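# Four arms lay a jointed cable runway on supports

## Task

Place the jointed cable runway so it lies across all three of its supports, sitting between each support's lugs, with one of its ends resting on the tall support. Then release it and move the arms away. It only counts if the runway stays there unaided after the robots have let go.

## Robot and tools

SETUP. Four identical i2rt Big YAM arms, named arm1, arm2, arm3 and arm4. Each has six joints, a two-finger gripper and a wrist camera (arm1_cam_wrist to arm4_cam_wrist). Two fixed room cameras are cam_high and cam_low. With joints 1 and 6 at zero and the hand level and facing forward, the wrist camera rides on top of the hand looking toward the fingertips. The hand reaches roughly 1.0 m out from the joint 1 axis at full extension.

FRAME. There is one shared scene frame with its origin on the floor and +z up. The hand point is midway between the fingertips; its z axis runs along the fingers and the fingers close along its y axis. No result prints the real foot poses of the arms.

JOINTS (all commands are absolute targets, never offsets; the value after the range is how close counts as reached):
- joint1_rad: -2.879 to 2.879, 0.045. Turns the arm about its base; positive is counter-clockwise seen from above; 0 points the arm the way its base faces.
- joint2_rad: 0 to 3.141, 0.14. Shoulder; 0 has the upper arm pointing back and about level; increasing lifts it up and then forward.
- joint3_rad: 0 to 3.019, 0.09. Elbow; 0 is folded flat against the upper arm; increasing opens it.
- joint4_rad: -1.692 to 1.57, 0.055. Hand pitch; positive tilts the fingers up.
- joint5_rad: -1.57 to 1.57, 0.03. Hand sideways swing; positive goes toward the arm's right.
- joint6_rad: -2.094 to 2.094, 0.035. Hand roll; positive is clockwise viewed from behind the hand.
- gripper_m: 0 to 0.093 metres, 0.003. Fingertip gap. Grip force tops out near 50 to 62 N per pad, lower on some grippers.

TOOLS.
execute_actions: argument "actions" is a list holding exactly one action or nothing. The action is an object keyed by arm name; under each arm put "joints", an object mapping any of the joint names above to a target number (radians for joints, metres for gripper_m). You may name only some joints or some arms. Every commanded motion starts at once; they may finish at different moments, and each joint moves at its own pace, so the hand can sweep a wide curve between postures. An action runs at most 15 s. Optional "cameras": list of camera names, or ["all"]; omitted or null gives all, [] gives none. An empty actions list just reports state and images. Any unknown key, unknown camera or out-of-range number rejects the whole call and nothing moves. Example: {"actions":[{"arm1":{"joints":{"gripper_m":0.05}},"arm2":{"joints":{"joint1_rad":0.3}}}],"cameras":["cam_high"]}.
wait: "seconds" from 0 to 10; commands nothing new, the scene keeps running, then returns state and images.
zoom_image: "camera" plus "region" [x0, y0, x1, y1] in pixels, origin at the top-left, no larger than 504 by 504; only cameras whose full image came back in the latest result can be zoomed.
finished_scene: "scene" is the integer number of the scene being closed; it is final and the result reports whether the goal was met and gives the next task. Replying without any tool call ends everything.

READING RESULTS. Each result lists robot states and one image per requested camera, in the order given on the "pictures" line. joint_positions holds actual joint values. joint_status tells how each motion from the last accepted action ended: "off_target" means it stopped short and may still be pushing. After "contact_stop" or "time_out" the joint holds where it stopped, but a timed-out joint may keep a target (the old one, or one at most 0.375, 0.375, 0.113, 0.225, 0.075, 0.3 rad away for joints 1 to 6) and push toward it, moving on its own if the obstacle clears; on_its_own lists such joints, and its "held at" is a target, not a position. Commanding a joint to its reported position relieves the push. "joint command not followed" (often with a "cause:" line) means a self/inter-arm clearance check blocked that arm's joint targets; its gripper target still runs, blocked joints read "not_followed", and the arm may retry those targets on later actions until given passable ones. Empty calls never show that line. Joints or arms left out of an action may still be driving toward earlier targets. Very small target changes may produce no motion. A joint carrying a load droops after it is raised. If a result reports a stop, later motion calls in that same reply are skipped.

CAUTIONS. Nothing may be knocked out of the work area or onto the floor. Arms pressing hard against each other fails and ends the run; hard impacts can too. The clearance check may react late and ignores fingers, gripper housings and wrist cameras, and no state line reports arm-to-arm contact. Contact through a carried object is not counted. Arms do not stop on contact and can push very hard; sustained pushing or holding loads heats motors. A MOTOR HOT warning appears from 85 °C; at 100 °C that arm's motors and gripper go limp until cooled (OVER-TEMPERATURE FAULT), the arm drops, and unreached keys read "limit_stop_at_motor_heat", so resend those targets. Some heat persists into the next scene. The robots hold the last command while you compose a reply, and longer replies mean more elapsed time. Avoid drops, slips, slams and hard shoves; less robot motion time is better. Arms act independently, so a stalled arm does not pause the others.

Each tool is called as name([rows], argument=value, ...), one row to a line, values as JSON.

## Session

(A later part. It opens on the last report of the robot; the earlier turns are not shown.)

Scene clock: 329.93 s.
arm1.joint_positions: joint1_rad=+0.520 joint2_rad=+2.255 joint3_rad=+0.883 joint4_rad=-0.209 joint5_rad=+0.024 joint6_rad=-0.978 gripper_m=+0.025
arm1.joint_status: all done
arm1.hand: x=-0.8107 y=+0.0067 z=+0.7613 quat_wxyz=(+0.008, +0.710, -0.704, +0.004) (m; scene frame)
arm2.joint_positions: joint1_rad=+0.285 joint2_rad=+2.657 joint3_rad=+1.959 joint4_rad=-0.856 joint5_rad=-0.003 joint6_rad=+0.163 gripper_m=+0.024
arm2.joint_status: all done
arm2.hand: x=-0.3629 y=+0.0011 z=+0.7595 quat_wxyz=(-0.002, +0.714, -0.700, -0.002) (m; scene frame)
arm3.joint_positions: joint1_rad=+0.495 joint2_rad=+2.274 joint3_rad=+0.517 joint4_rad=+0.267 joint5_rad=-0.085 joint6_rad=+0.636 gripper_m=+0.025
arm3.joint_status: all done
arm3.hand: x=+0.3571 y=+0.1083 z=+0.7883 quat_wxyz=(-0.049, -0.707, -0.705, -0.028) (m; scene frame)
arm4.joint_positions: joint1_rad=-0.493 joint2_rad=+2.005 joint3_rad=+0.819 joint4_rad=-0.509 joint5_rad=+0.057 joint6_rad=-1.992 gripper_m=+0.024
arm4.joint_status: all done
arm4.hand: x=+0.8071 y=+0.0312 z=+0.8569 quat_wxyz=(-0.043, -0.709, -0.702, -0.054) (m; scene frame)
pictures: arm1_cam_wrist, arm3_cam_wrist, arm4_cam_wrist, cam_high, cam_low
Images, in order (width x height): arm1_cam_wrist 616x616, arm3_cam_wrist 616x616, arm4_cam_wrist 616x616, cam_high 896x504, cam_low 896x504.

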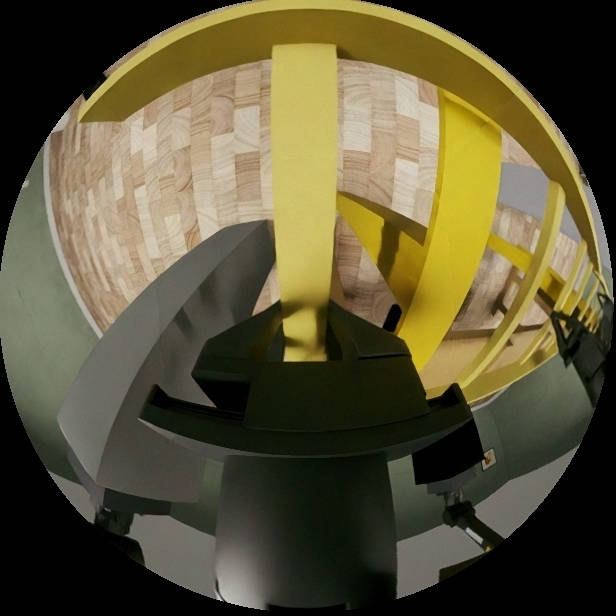

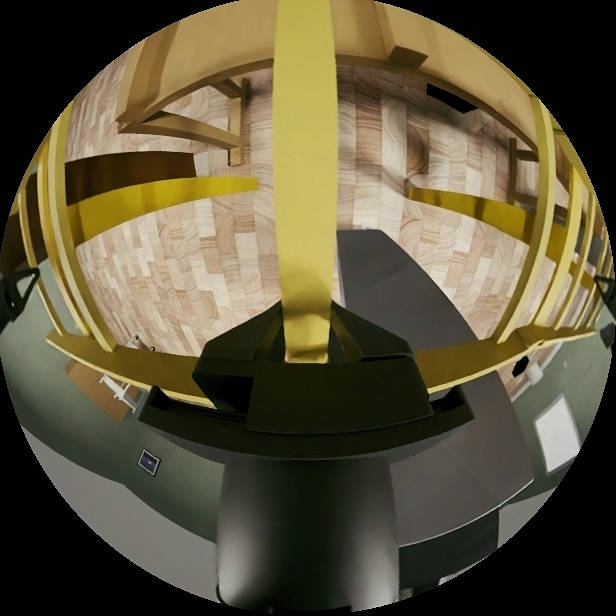

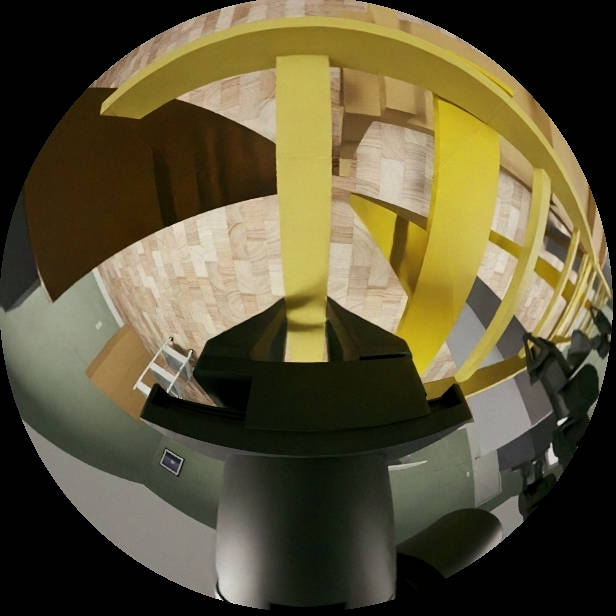

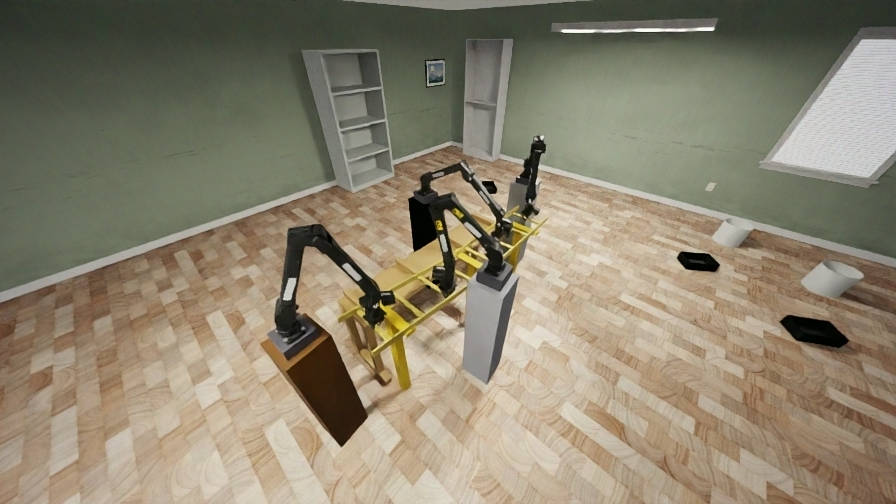

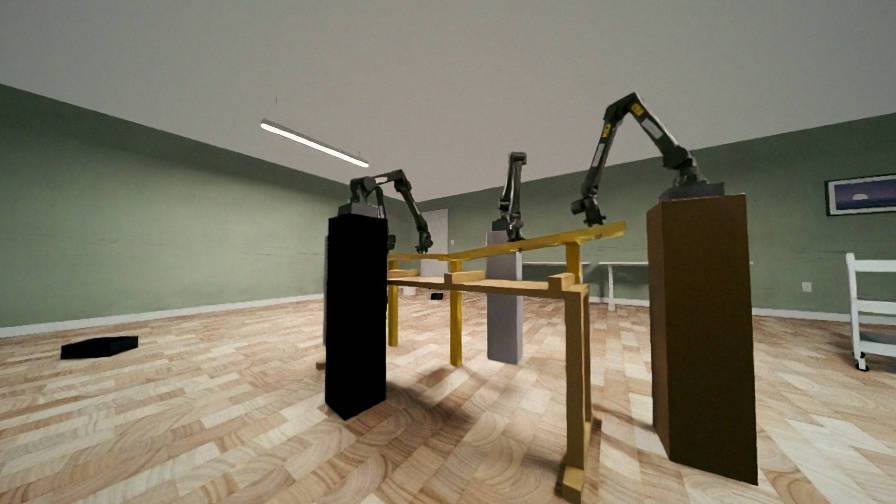

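execute_actions([
  {"arm1":{"joints":{"joint2_rad":2.275,"joint3_rad":0.89,"joint4_rad":-0.195,"joint5_rad":0.02}},"arm2":{"joints":{"joint2_rad":2.685,"joint3_rad":1.965,"joint4_rad":-0.85}},"arm3":{"joints":{"joint2_rad":2.31,"joint3_rad":0.53,"joint4_rad":0.28,"joint5_rad":-0.085,"joint6_rad":0.635}},"arm4":{"joints":{"joint2_rad":2.035,"joint3_rad":0.825,"joint4_rad":-0.485}}},
], cameras=["arm1_cam_wrist","cam_high","cam_low"])

zoom_image(camera="cam_high", region=[330, 260, 470, 360])

zoom_image(camera="cam_low", region=[380, 210, 640, 290])

Scene clock: 334.93 s.
arm1.joint_positions: joint1_rad=+0.520 joint2_rad=+2.303 joint3_rad=+0.898 joint4_rad=-0.174 joint5_rad=+0.035 joint6_rad=-0.978 gripper_m=+0.025
arm1.joint_status: all done
arm1.hand: x=-0.8103 y=+0.0049 z=+0.7446 quat_wxyz=(+0.009, +0.710, -0.704, +0.009) (m; scene frame)
arm2.joint_positions: joint1_rad=+0.287 joint2_rad=+2.670 joint3_rad=+1.959 joint4_rad=-0.843 joint5_rad=+0.005 joint6_rad=+0.163 gripper_m=+0.024
arm2.joint_status: all done
arm2.hand: x=-0.3630 y=-0.0009 z=+0.7507 quat_wxyz=(-0.005, +0.715, -0.699, +0.000) (m; scene frame)
arm3.joint_positions: joint1_rad=+0.495 joint2_rad=+2.287 joint3_rad=+0.524 joint4_rad=+0.277 joint5_rad=-0.082 joint6_rad=+0.632 gripper_m=+0.025
arm3.joint_status: all done
arm3.hand: x=+0.3574 y=+0.1069 z=+0.7850 quat_wxyz=(-0.050, -0.706, -0.706, -0.027) (m; scene frame)
arm4.joint_positions: joint1_rad=-0.493 joint2_rad=+2.012 joint3_rad=+0.819 joint4_rad=-0.501 joint5_rad=+0.058 joint6_rad=-1.993 gripper_m=+0.024
arm4.joint_status: all done
arm4.hand: x=+0.8072 y=+0.0315 z=+0.8544 quat_wxyz=(-0.043, -0.709, -0.702, -0.054) (m; scene frame)
pictures: arm1_cam_wrist, cam_high, cam_low
Images, in order (width x height): arm1_cam_wrist 616x616, cam_high 896x504, cam_low 896x504.

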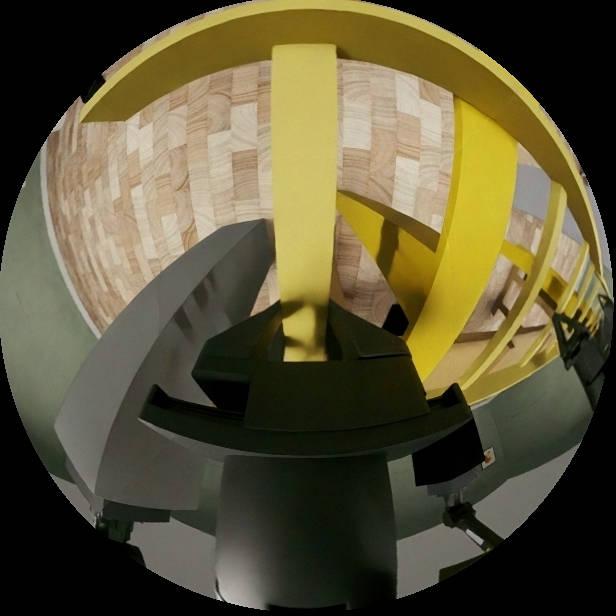

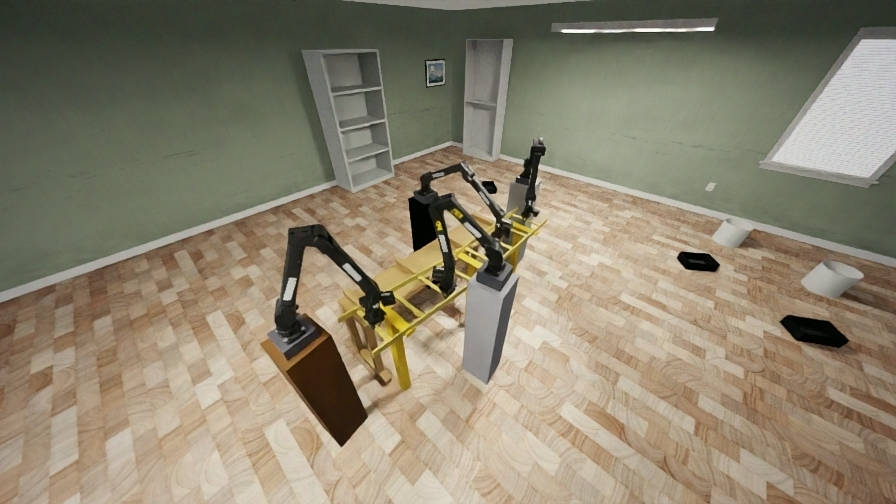

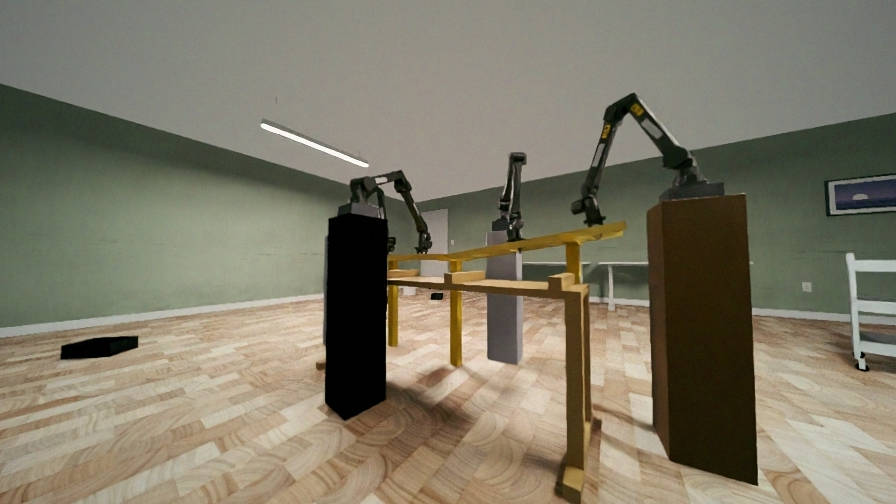

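Region (330, 260, 470, 360) of cam_high's 896x504 image, scaled by 3.600, with more detail than that image has; it fills the top 360 rows of this view, and the rest is white.

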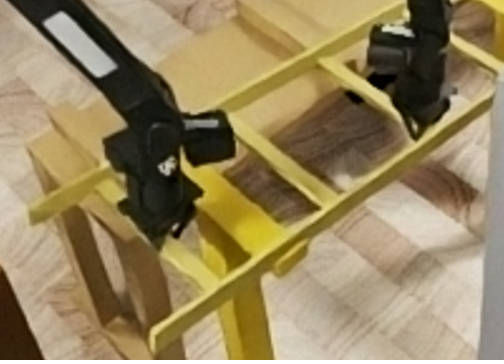

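Region (380, 210, 640, 290) of cam_low's 896x504 image, scaled by 1.938, with more detail than that image has; it fills the top 155 rows of this view, and the rest is white.

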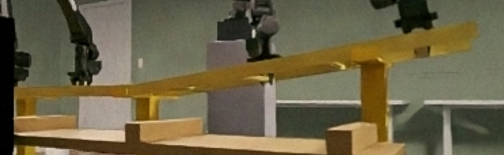

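execute_actions([
  {"arm1":{"joints":{"joint2_rad":2.33,"joint3_rad":0.905,"joint4_rad":-0.155,"joint5_rad":0.03}},"arm2":{"joints":{"joint2_rad":2.69,"joint4_rad":-0.835}},"arm3":{"joints":{"joint2_rad":2.30}},"arm4":{"joints":{"joint2_rad":2.02,"joint4_rad":-0.50}}},
], cameras=["arm1_cam_wrist","arm2_cam_wrist","cam_low"])

zoom_image(camera="cam_low", region=[380, 235, 490, 280])

Scene clock: 338.17 s.
arm1.joint_positions: joint1_rad=+0.520 joint2_rad=+2.309 joint3_rad=+0.899 joint4_rad=-0.164 joint5_rad=+0.036 joint6_rad=-0.978 gripper_m=+0.025
arm1.joint_status: all done
arm1.hand: x=-0.8099 y=+0.0049 z=+0.7422 quat_wxyz=(+0.007, +0.710, -0.704, +0.011) (m; scene frame)
arm2.joint_positions: joint1_rad=+0.287 joint2_rad=+2.671 joint3_rad=+1.959 joint4_rad=-0.840 joint5_rad=+0.005 joint6_rad=+0.163 gripper_m=+0.024
arm2.joint_status: all done
arm2.hand: x=-0.3630 y=-0.0007 z=+0.7499 quat_wxyz=(-0.005, +0.715, -0.699, +0.000) (m; scene frame)
arm3.joint_positions: joint1_rad=+0.495 joint2_rad=+2.287 joint3_rad=+0.524 joint4_rad=+0.277 joint5_rad=-0.082 joint6_rad=+0.632 gripper_m=+0.025
arm3.joint_status: all done
arm3.hand: x=+0.3574 y=+0.1068 z=+0.7851 quat_wxyz=(-0.050, -0.706, -0.706, -0.026) (m; scene frame)
arm4.joint_positions: joint1_rad=-0.493 joint2_rad=+2.012 joint3_rad=+0.819 joint4_rad=-0.501 joint5_rad=+0.058 joint6_rad=-1.994 gripper_m=+0.024
arm4.joint_status: all done
arm4.hand: x=+0.8071 y=+0.0315 z=+0.8545 quat_wxyz=(-0.043, -0.709, -0.702, -0.054) (m; scene frame)
pictures: arm1_cam_wrist, arm2_cam_wrist, cam_low
Images, in order (width x height): arm1_cam_wrist 616x616, arm2_cam_wrist 616x616, cam_low 896x504.

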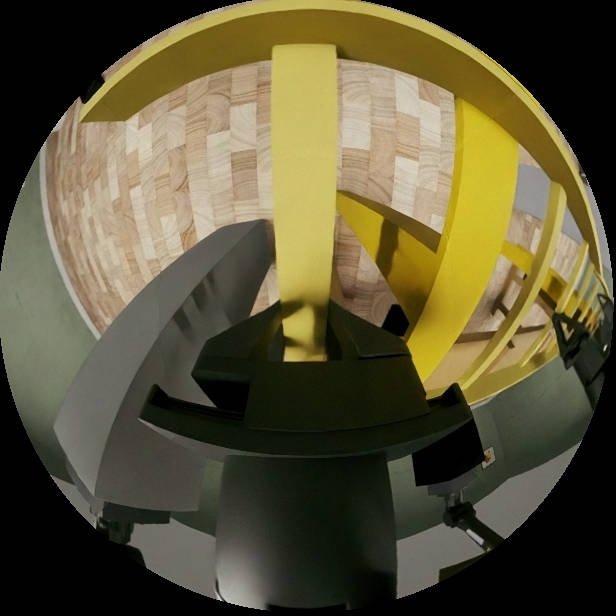

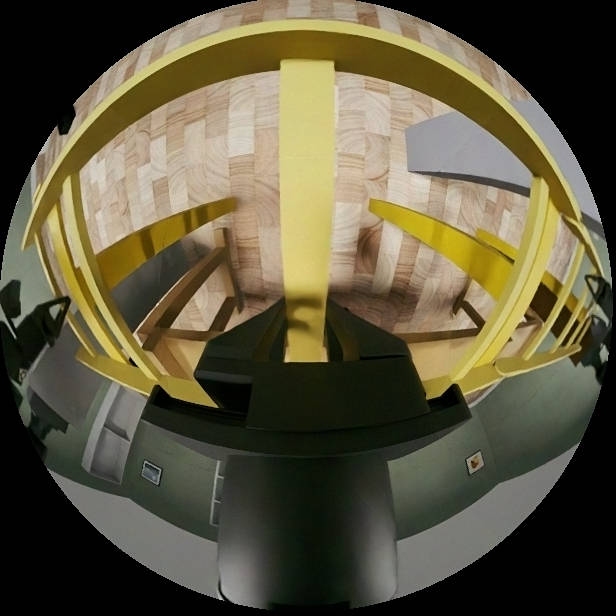

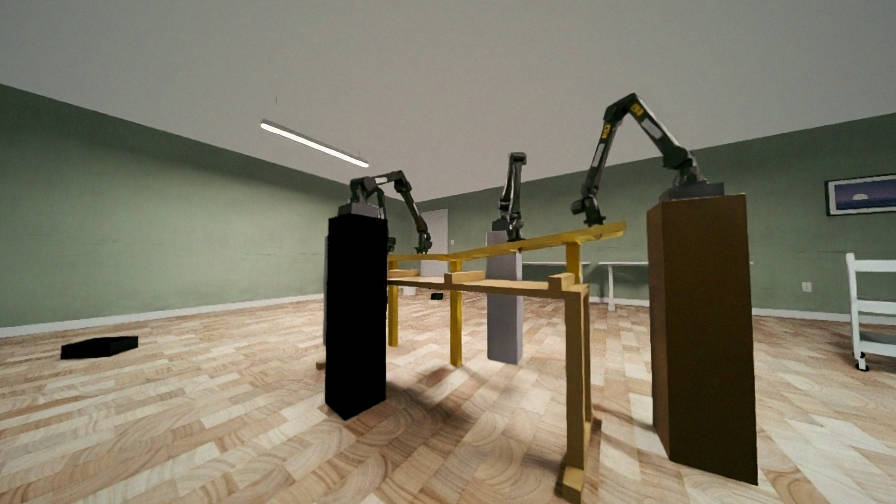

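Region (380, 235, 490, 280) of cam_low's 896x504 image, scaled by 4.582, with more detail than that image has; it fills the top 206 rows of this view, and the rest is white.

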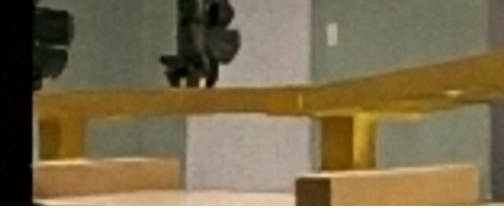

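execute_actions([
  {"arm1":{"joints":{"joint2_rad":2.305,"gripper_m":0.08}},"arm2":{"joints":{"joint2_rad":2.665,"gripper_m":0.08}},"arm3":{"joints":{"joint2_rad":2.285,"gripper_m":0.08}},"arm4":{"joints":{"joint2_rad":2.01,"gripper_m":0.08}}},
], cameras=[])

execute_actions([
  {"arm1":{"joints":{"joint2_rad":2.10,"joint3_rad":0.84,"joint4_rad":-0.29}},"arm2":{"joints":{"joint2_rad":2.5,"joint3_rad":1.9,"joint4_rad":-0.95}},"arm3":{"joints":{"joint2_rad":2.0,"joint3_rad":0.47,"joint4_rad":0.05}},"arm4":{"joints":{"joint2_rad":1.80,"joint3_rad":0.83,"joint4_rad":-0.68}}},
], cameras=["cam_high"])

Scene clock: 344.53 s.
arm1.joint_positions: joint1_rad=+0.520 joint2_rad=+2.309 joint3_rad=+0.899 joint4_rad=-0.163 joint5_rad=+0.034 joint6_rad=-0.978 gripper_m=+0.080
arm1.joint_status: all done
arm1.hand: x=-0.8098 y=+0.0055 z=+0.7422 quat_wxyz=(+0.006, +0.710, -0.704, +0.009) (m; scene frame)
arm2.joint_positions: joint1_rad=+0.286 joint2_rad=+2.671 joint3_rad=+1.959 joint4_rad=-0.840 joint5_rad=+0.003 joint6_rad=+0.163 gripper_m=+0.080
arm2.joint_status: all done
arm2.hand: x=-0.3624 y=-0.0006 z=+0.7499 quat_wxyz=(-0.004, +0.714, -0.700, -0.001) (m; scene frame)
arm3.joint_positions: joint1_rad=+0.495 joint2_rad=+2.286 joint3_rad=+0.524 joint4_rad=+0.277 joint5_rad=-0.082 joint6_rad=+0.632 gripper_m=+0.080
arm3.joint_status: all done
arm3.hand: x=+0.3578 y=+0.1061 z=+0.7852 quat_wxyz=(-0.051, -0.706, -0.706, -0.026) (m; scene frame)
arm4.joint_positions: joint1_rad=-0.493 joint2_rad=+2.010 joint3_rad=+0.819 joint4_rad=-0.501 joint5_rad=+0.057 joint6_rad=-1.993 gripper_m=+0.080
arm4.joint_status: all done
arm4.hand: x=+0.8067 y=+0.0315 z=+0.8549 quat_wxyz=(-0.042, -0.709, -0.702, -0.054) (m; scene frame)
pictures: none
No camera images: the call's "cameras" was empty. Leave "cameras" out to get every camera's image.

Scene clock: 345.83 s.
arm1.joint_positions: joint1_rad=+0.520 joint2_rad=+2.092 joint3_rad=+0.835 joint4_rad=-0.282 joint5_rad=+0.034 joint6_rad=-0.978 gripper_m=+0.080
arm1.joint_status: all done
arm1.hand: x=-0.8025 y=+0.0093 z=+0.8165 quat_wxyz=(-0.011, +0.709, -0.705, +0.013) (m; scene frame)
arm2.joint_positions: joint1_rad=+0.286 joint2_rad=+2.485 joint3_rad=+1.895 joint4_rad=-0.940 joint5_rad=+0.003 joint6_rad=+0.163 gripper_m=+0.080
arm2.joint_status: all done
arm2.hand: x=-0.3642 y=+0.0075 z=+0.8538 quat_wxyz=(-0.011, +0.714, -0.700, -0.010) (m; scene frame)
arm3.joint_positions: joint1_rad=+0.495 joint2_rad=+1.997 joint3_rad=+0.469 joint4_rad=+0.062 joint5_rad=-0.082 joint6_rad=+0.632 gripper_m=+0.080
arm3.joint_status: all done
arm3.hand: x=+0.3656 y=+0.0971 z=+0.8544 quat_wxyz=(-0.060, -0.705, -0.706, -0.025) (m; scene frame)
arm4.joint_positions: joint1_rad=-0.493 joint2_rad=+1.782 joint3_rad=+0.819 joint4_rad=-0.666 joint5_rad=+0.057 joint6_rad=-1.993 gripper_m=+0.080
arm4.joint_status: all done
arm4.hand: x=+0.7926 y=+0.0367 z=+0.9371 quat_wxyz=(-0.012, -0.710, -0.702, -0.043) (m; scene frame)
pictures: cam_high
Images, in order (width x height): cam_high 896x504.

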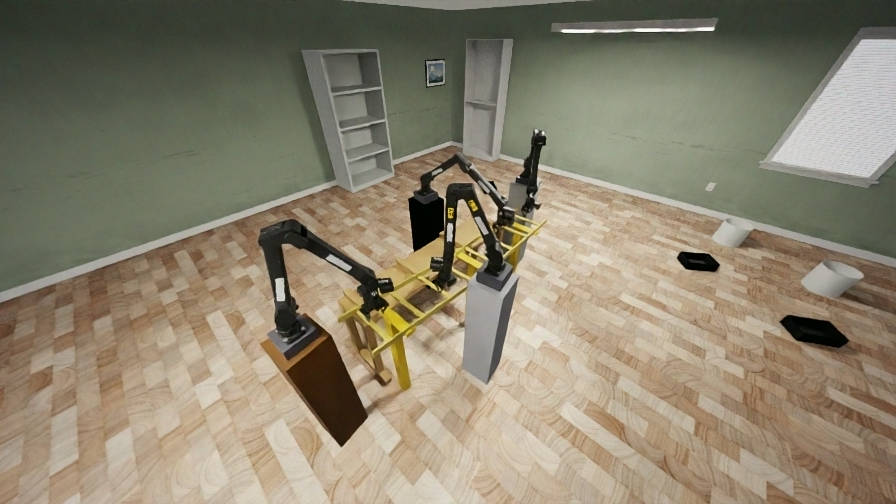

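execute_actions([
  {"arm1":{"joints":{"joint2_rad":0.8,"joint3_rad":1.0,"joint4_rad":-1.0}},"arm2":{"joints":{"joint2_rad":0.8,"joint3_rad":1.2,"joint4_rad":-1.2}},"arm3":{"joints":{"joint2_rad":0.8,"joint3_rad":1.0,"joint4_rad":-1.0}},"arm4":{"joints":{"joint2_rad":0.8,"joint3_rad":1.0,"joint4_rad":-1.0}}},
])

zoom_image(camera="cam_high", region=[330, 190, 580, 370])

zoom_image(camera="arm2_cam_wrist", region=[100, 100, 520, 350])

Scene clock: 351.27 s.
arm1.joint_positions: joint1_rad=+0.520 joint2_rad=+0.795 joint3_rad=+0.977 joint4_rad=-0.992 joint5_rad=+0.034 joint6_rad=-0.978 gripper_m=+0.080
arm1.joint_status: all done
arm1.hand: x=-0.8333 y=-0.0200 z=+1.3401 quat_wxyz=(-0.360, +0.654, -0.661, +0.079) (m; scene frame)
arm2.joint_positions: joint1_rad=+0.286 joint2_rad=+0.791 joint3_rad=+1.209 joint4_rad=-1.189 joint5_rad=+0.003 joint6_rad=+0.163 gripper_m=+0.080
arm2.joint_status: all done
arm2.hand: x=-0.3016 y=-0.3411 z=+1.4397 quat_wxyz=(-0.223, +0.660, -0.646, -0.312) (m; scene frame)
arm3.joint_positions: joint1_rad=+0.495 joint2_rad=+0.799 joint3_rad=+0.983 joint4_rad=-0.988 joint5_rad=-0.082 joint6_rad=+0.632 gripper_m=+0.080
arm3.joint_status: all done
arm3.hand: x=+0.4105 y=+0.0478 z=+1.3758 quat_wxyz=(-0.377, -0.643, -0.666, +0.027) (m; scene frame)
arm4.joint_positions: joint1_rad=-0.493 joint2_rad=+0.792 joint3_rad=+0.979 joint4_rad=-0.983 joint5_rad=+0.057 joint6_rad=-1.993 gripper_m=+0.080
arm4.joint_status: all done
arm4.hand: x=+0.8103 y=+0.0219 z=+1.3525 quat_wxyz=(+0.368, -0.663, -0.644, +0.102) (m; scene frame)
pictures: arm1_cam_wrist, arm2_cam_wrist, arm3_cam_wrist, arm4_cam_wrist, cam_high, cam_low
Images, in order (width x height): arm1_cam_wrist 616x616, arm2_cam_wrist 616x616, arm3_cam_wrist 616x616, arm4_cam_wrist 616x616, cam_high 896x504, cam_low 896x504.

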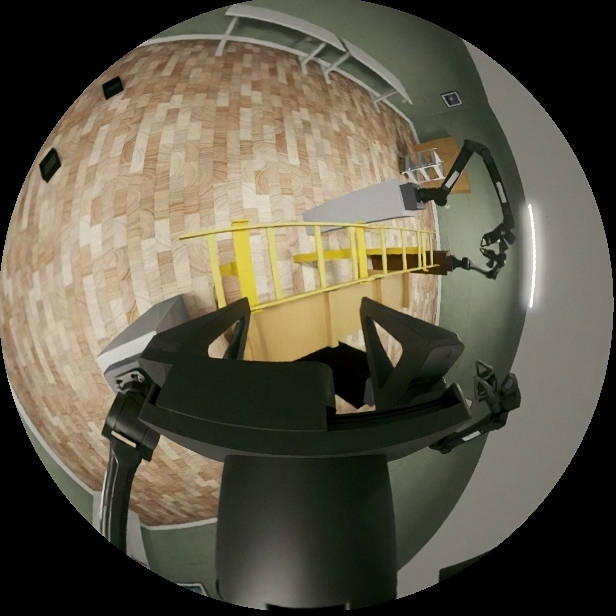

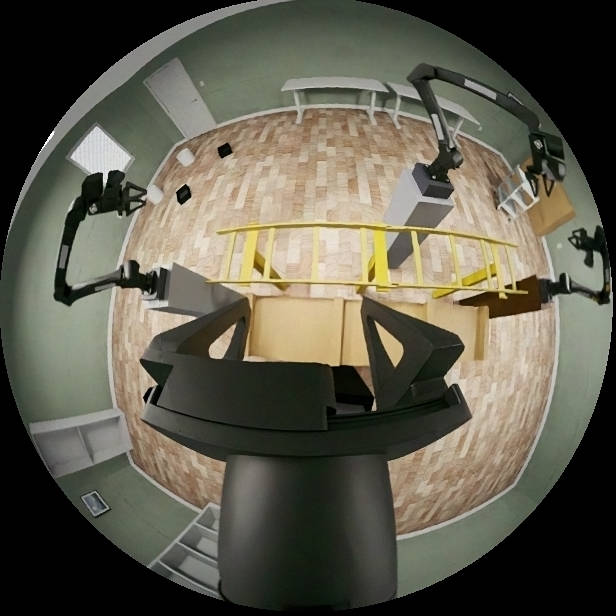

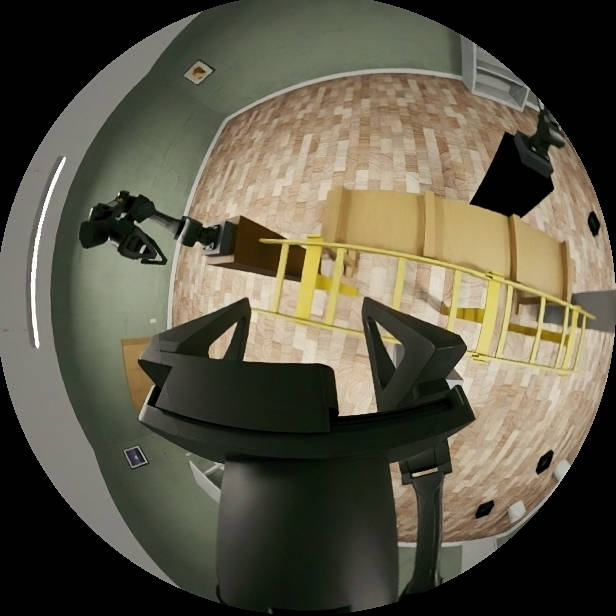

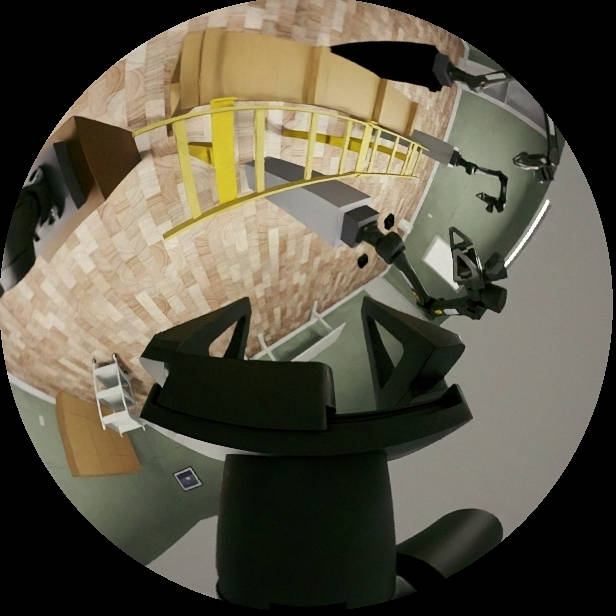

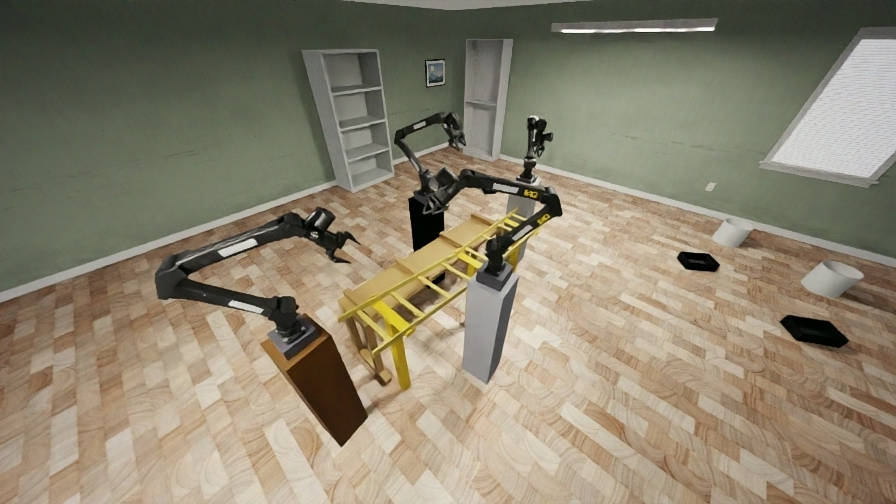

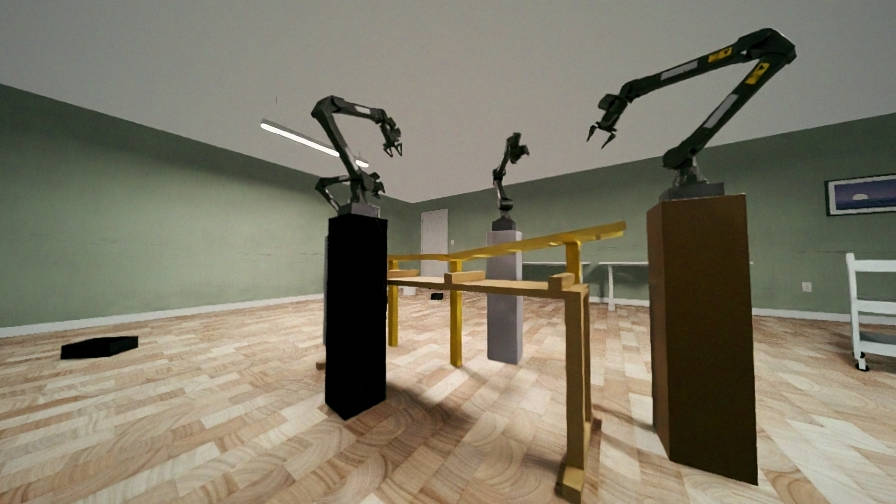

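Region (330, 190, 580, 370) of cam_high's 896x504 image, scaled by 2.016, with more detail than that image has; it fills the top 363 rows of this view, and the rest is white.

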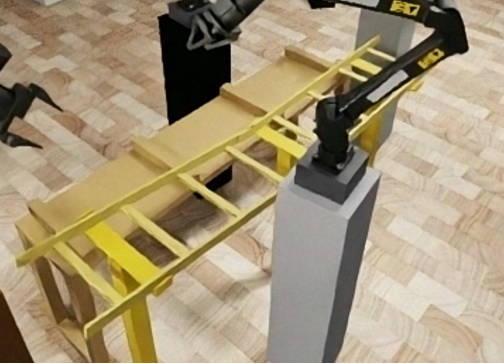

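Region (100, 100, 520, 350) of arm2_cam_wrist's 616x616 image, scaled by 1.200, with more detail than that image has; it fills the top 300 rows of this view, and the rest is white.

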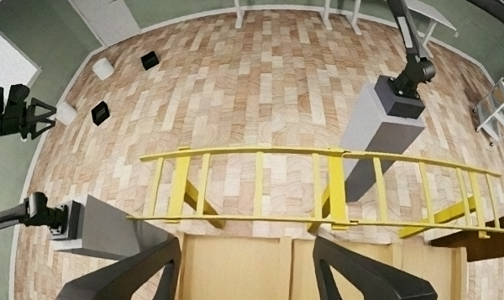

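finished_scene(scene=1)

The scene is finished: the task was done.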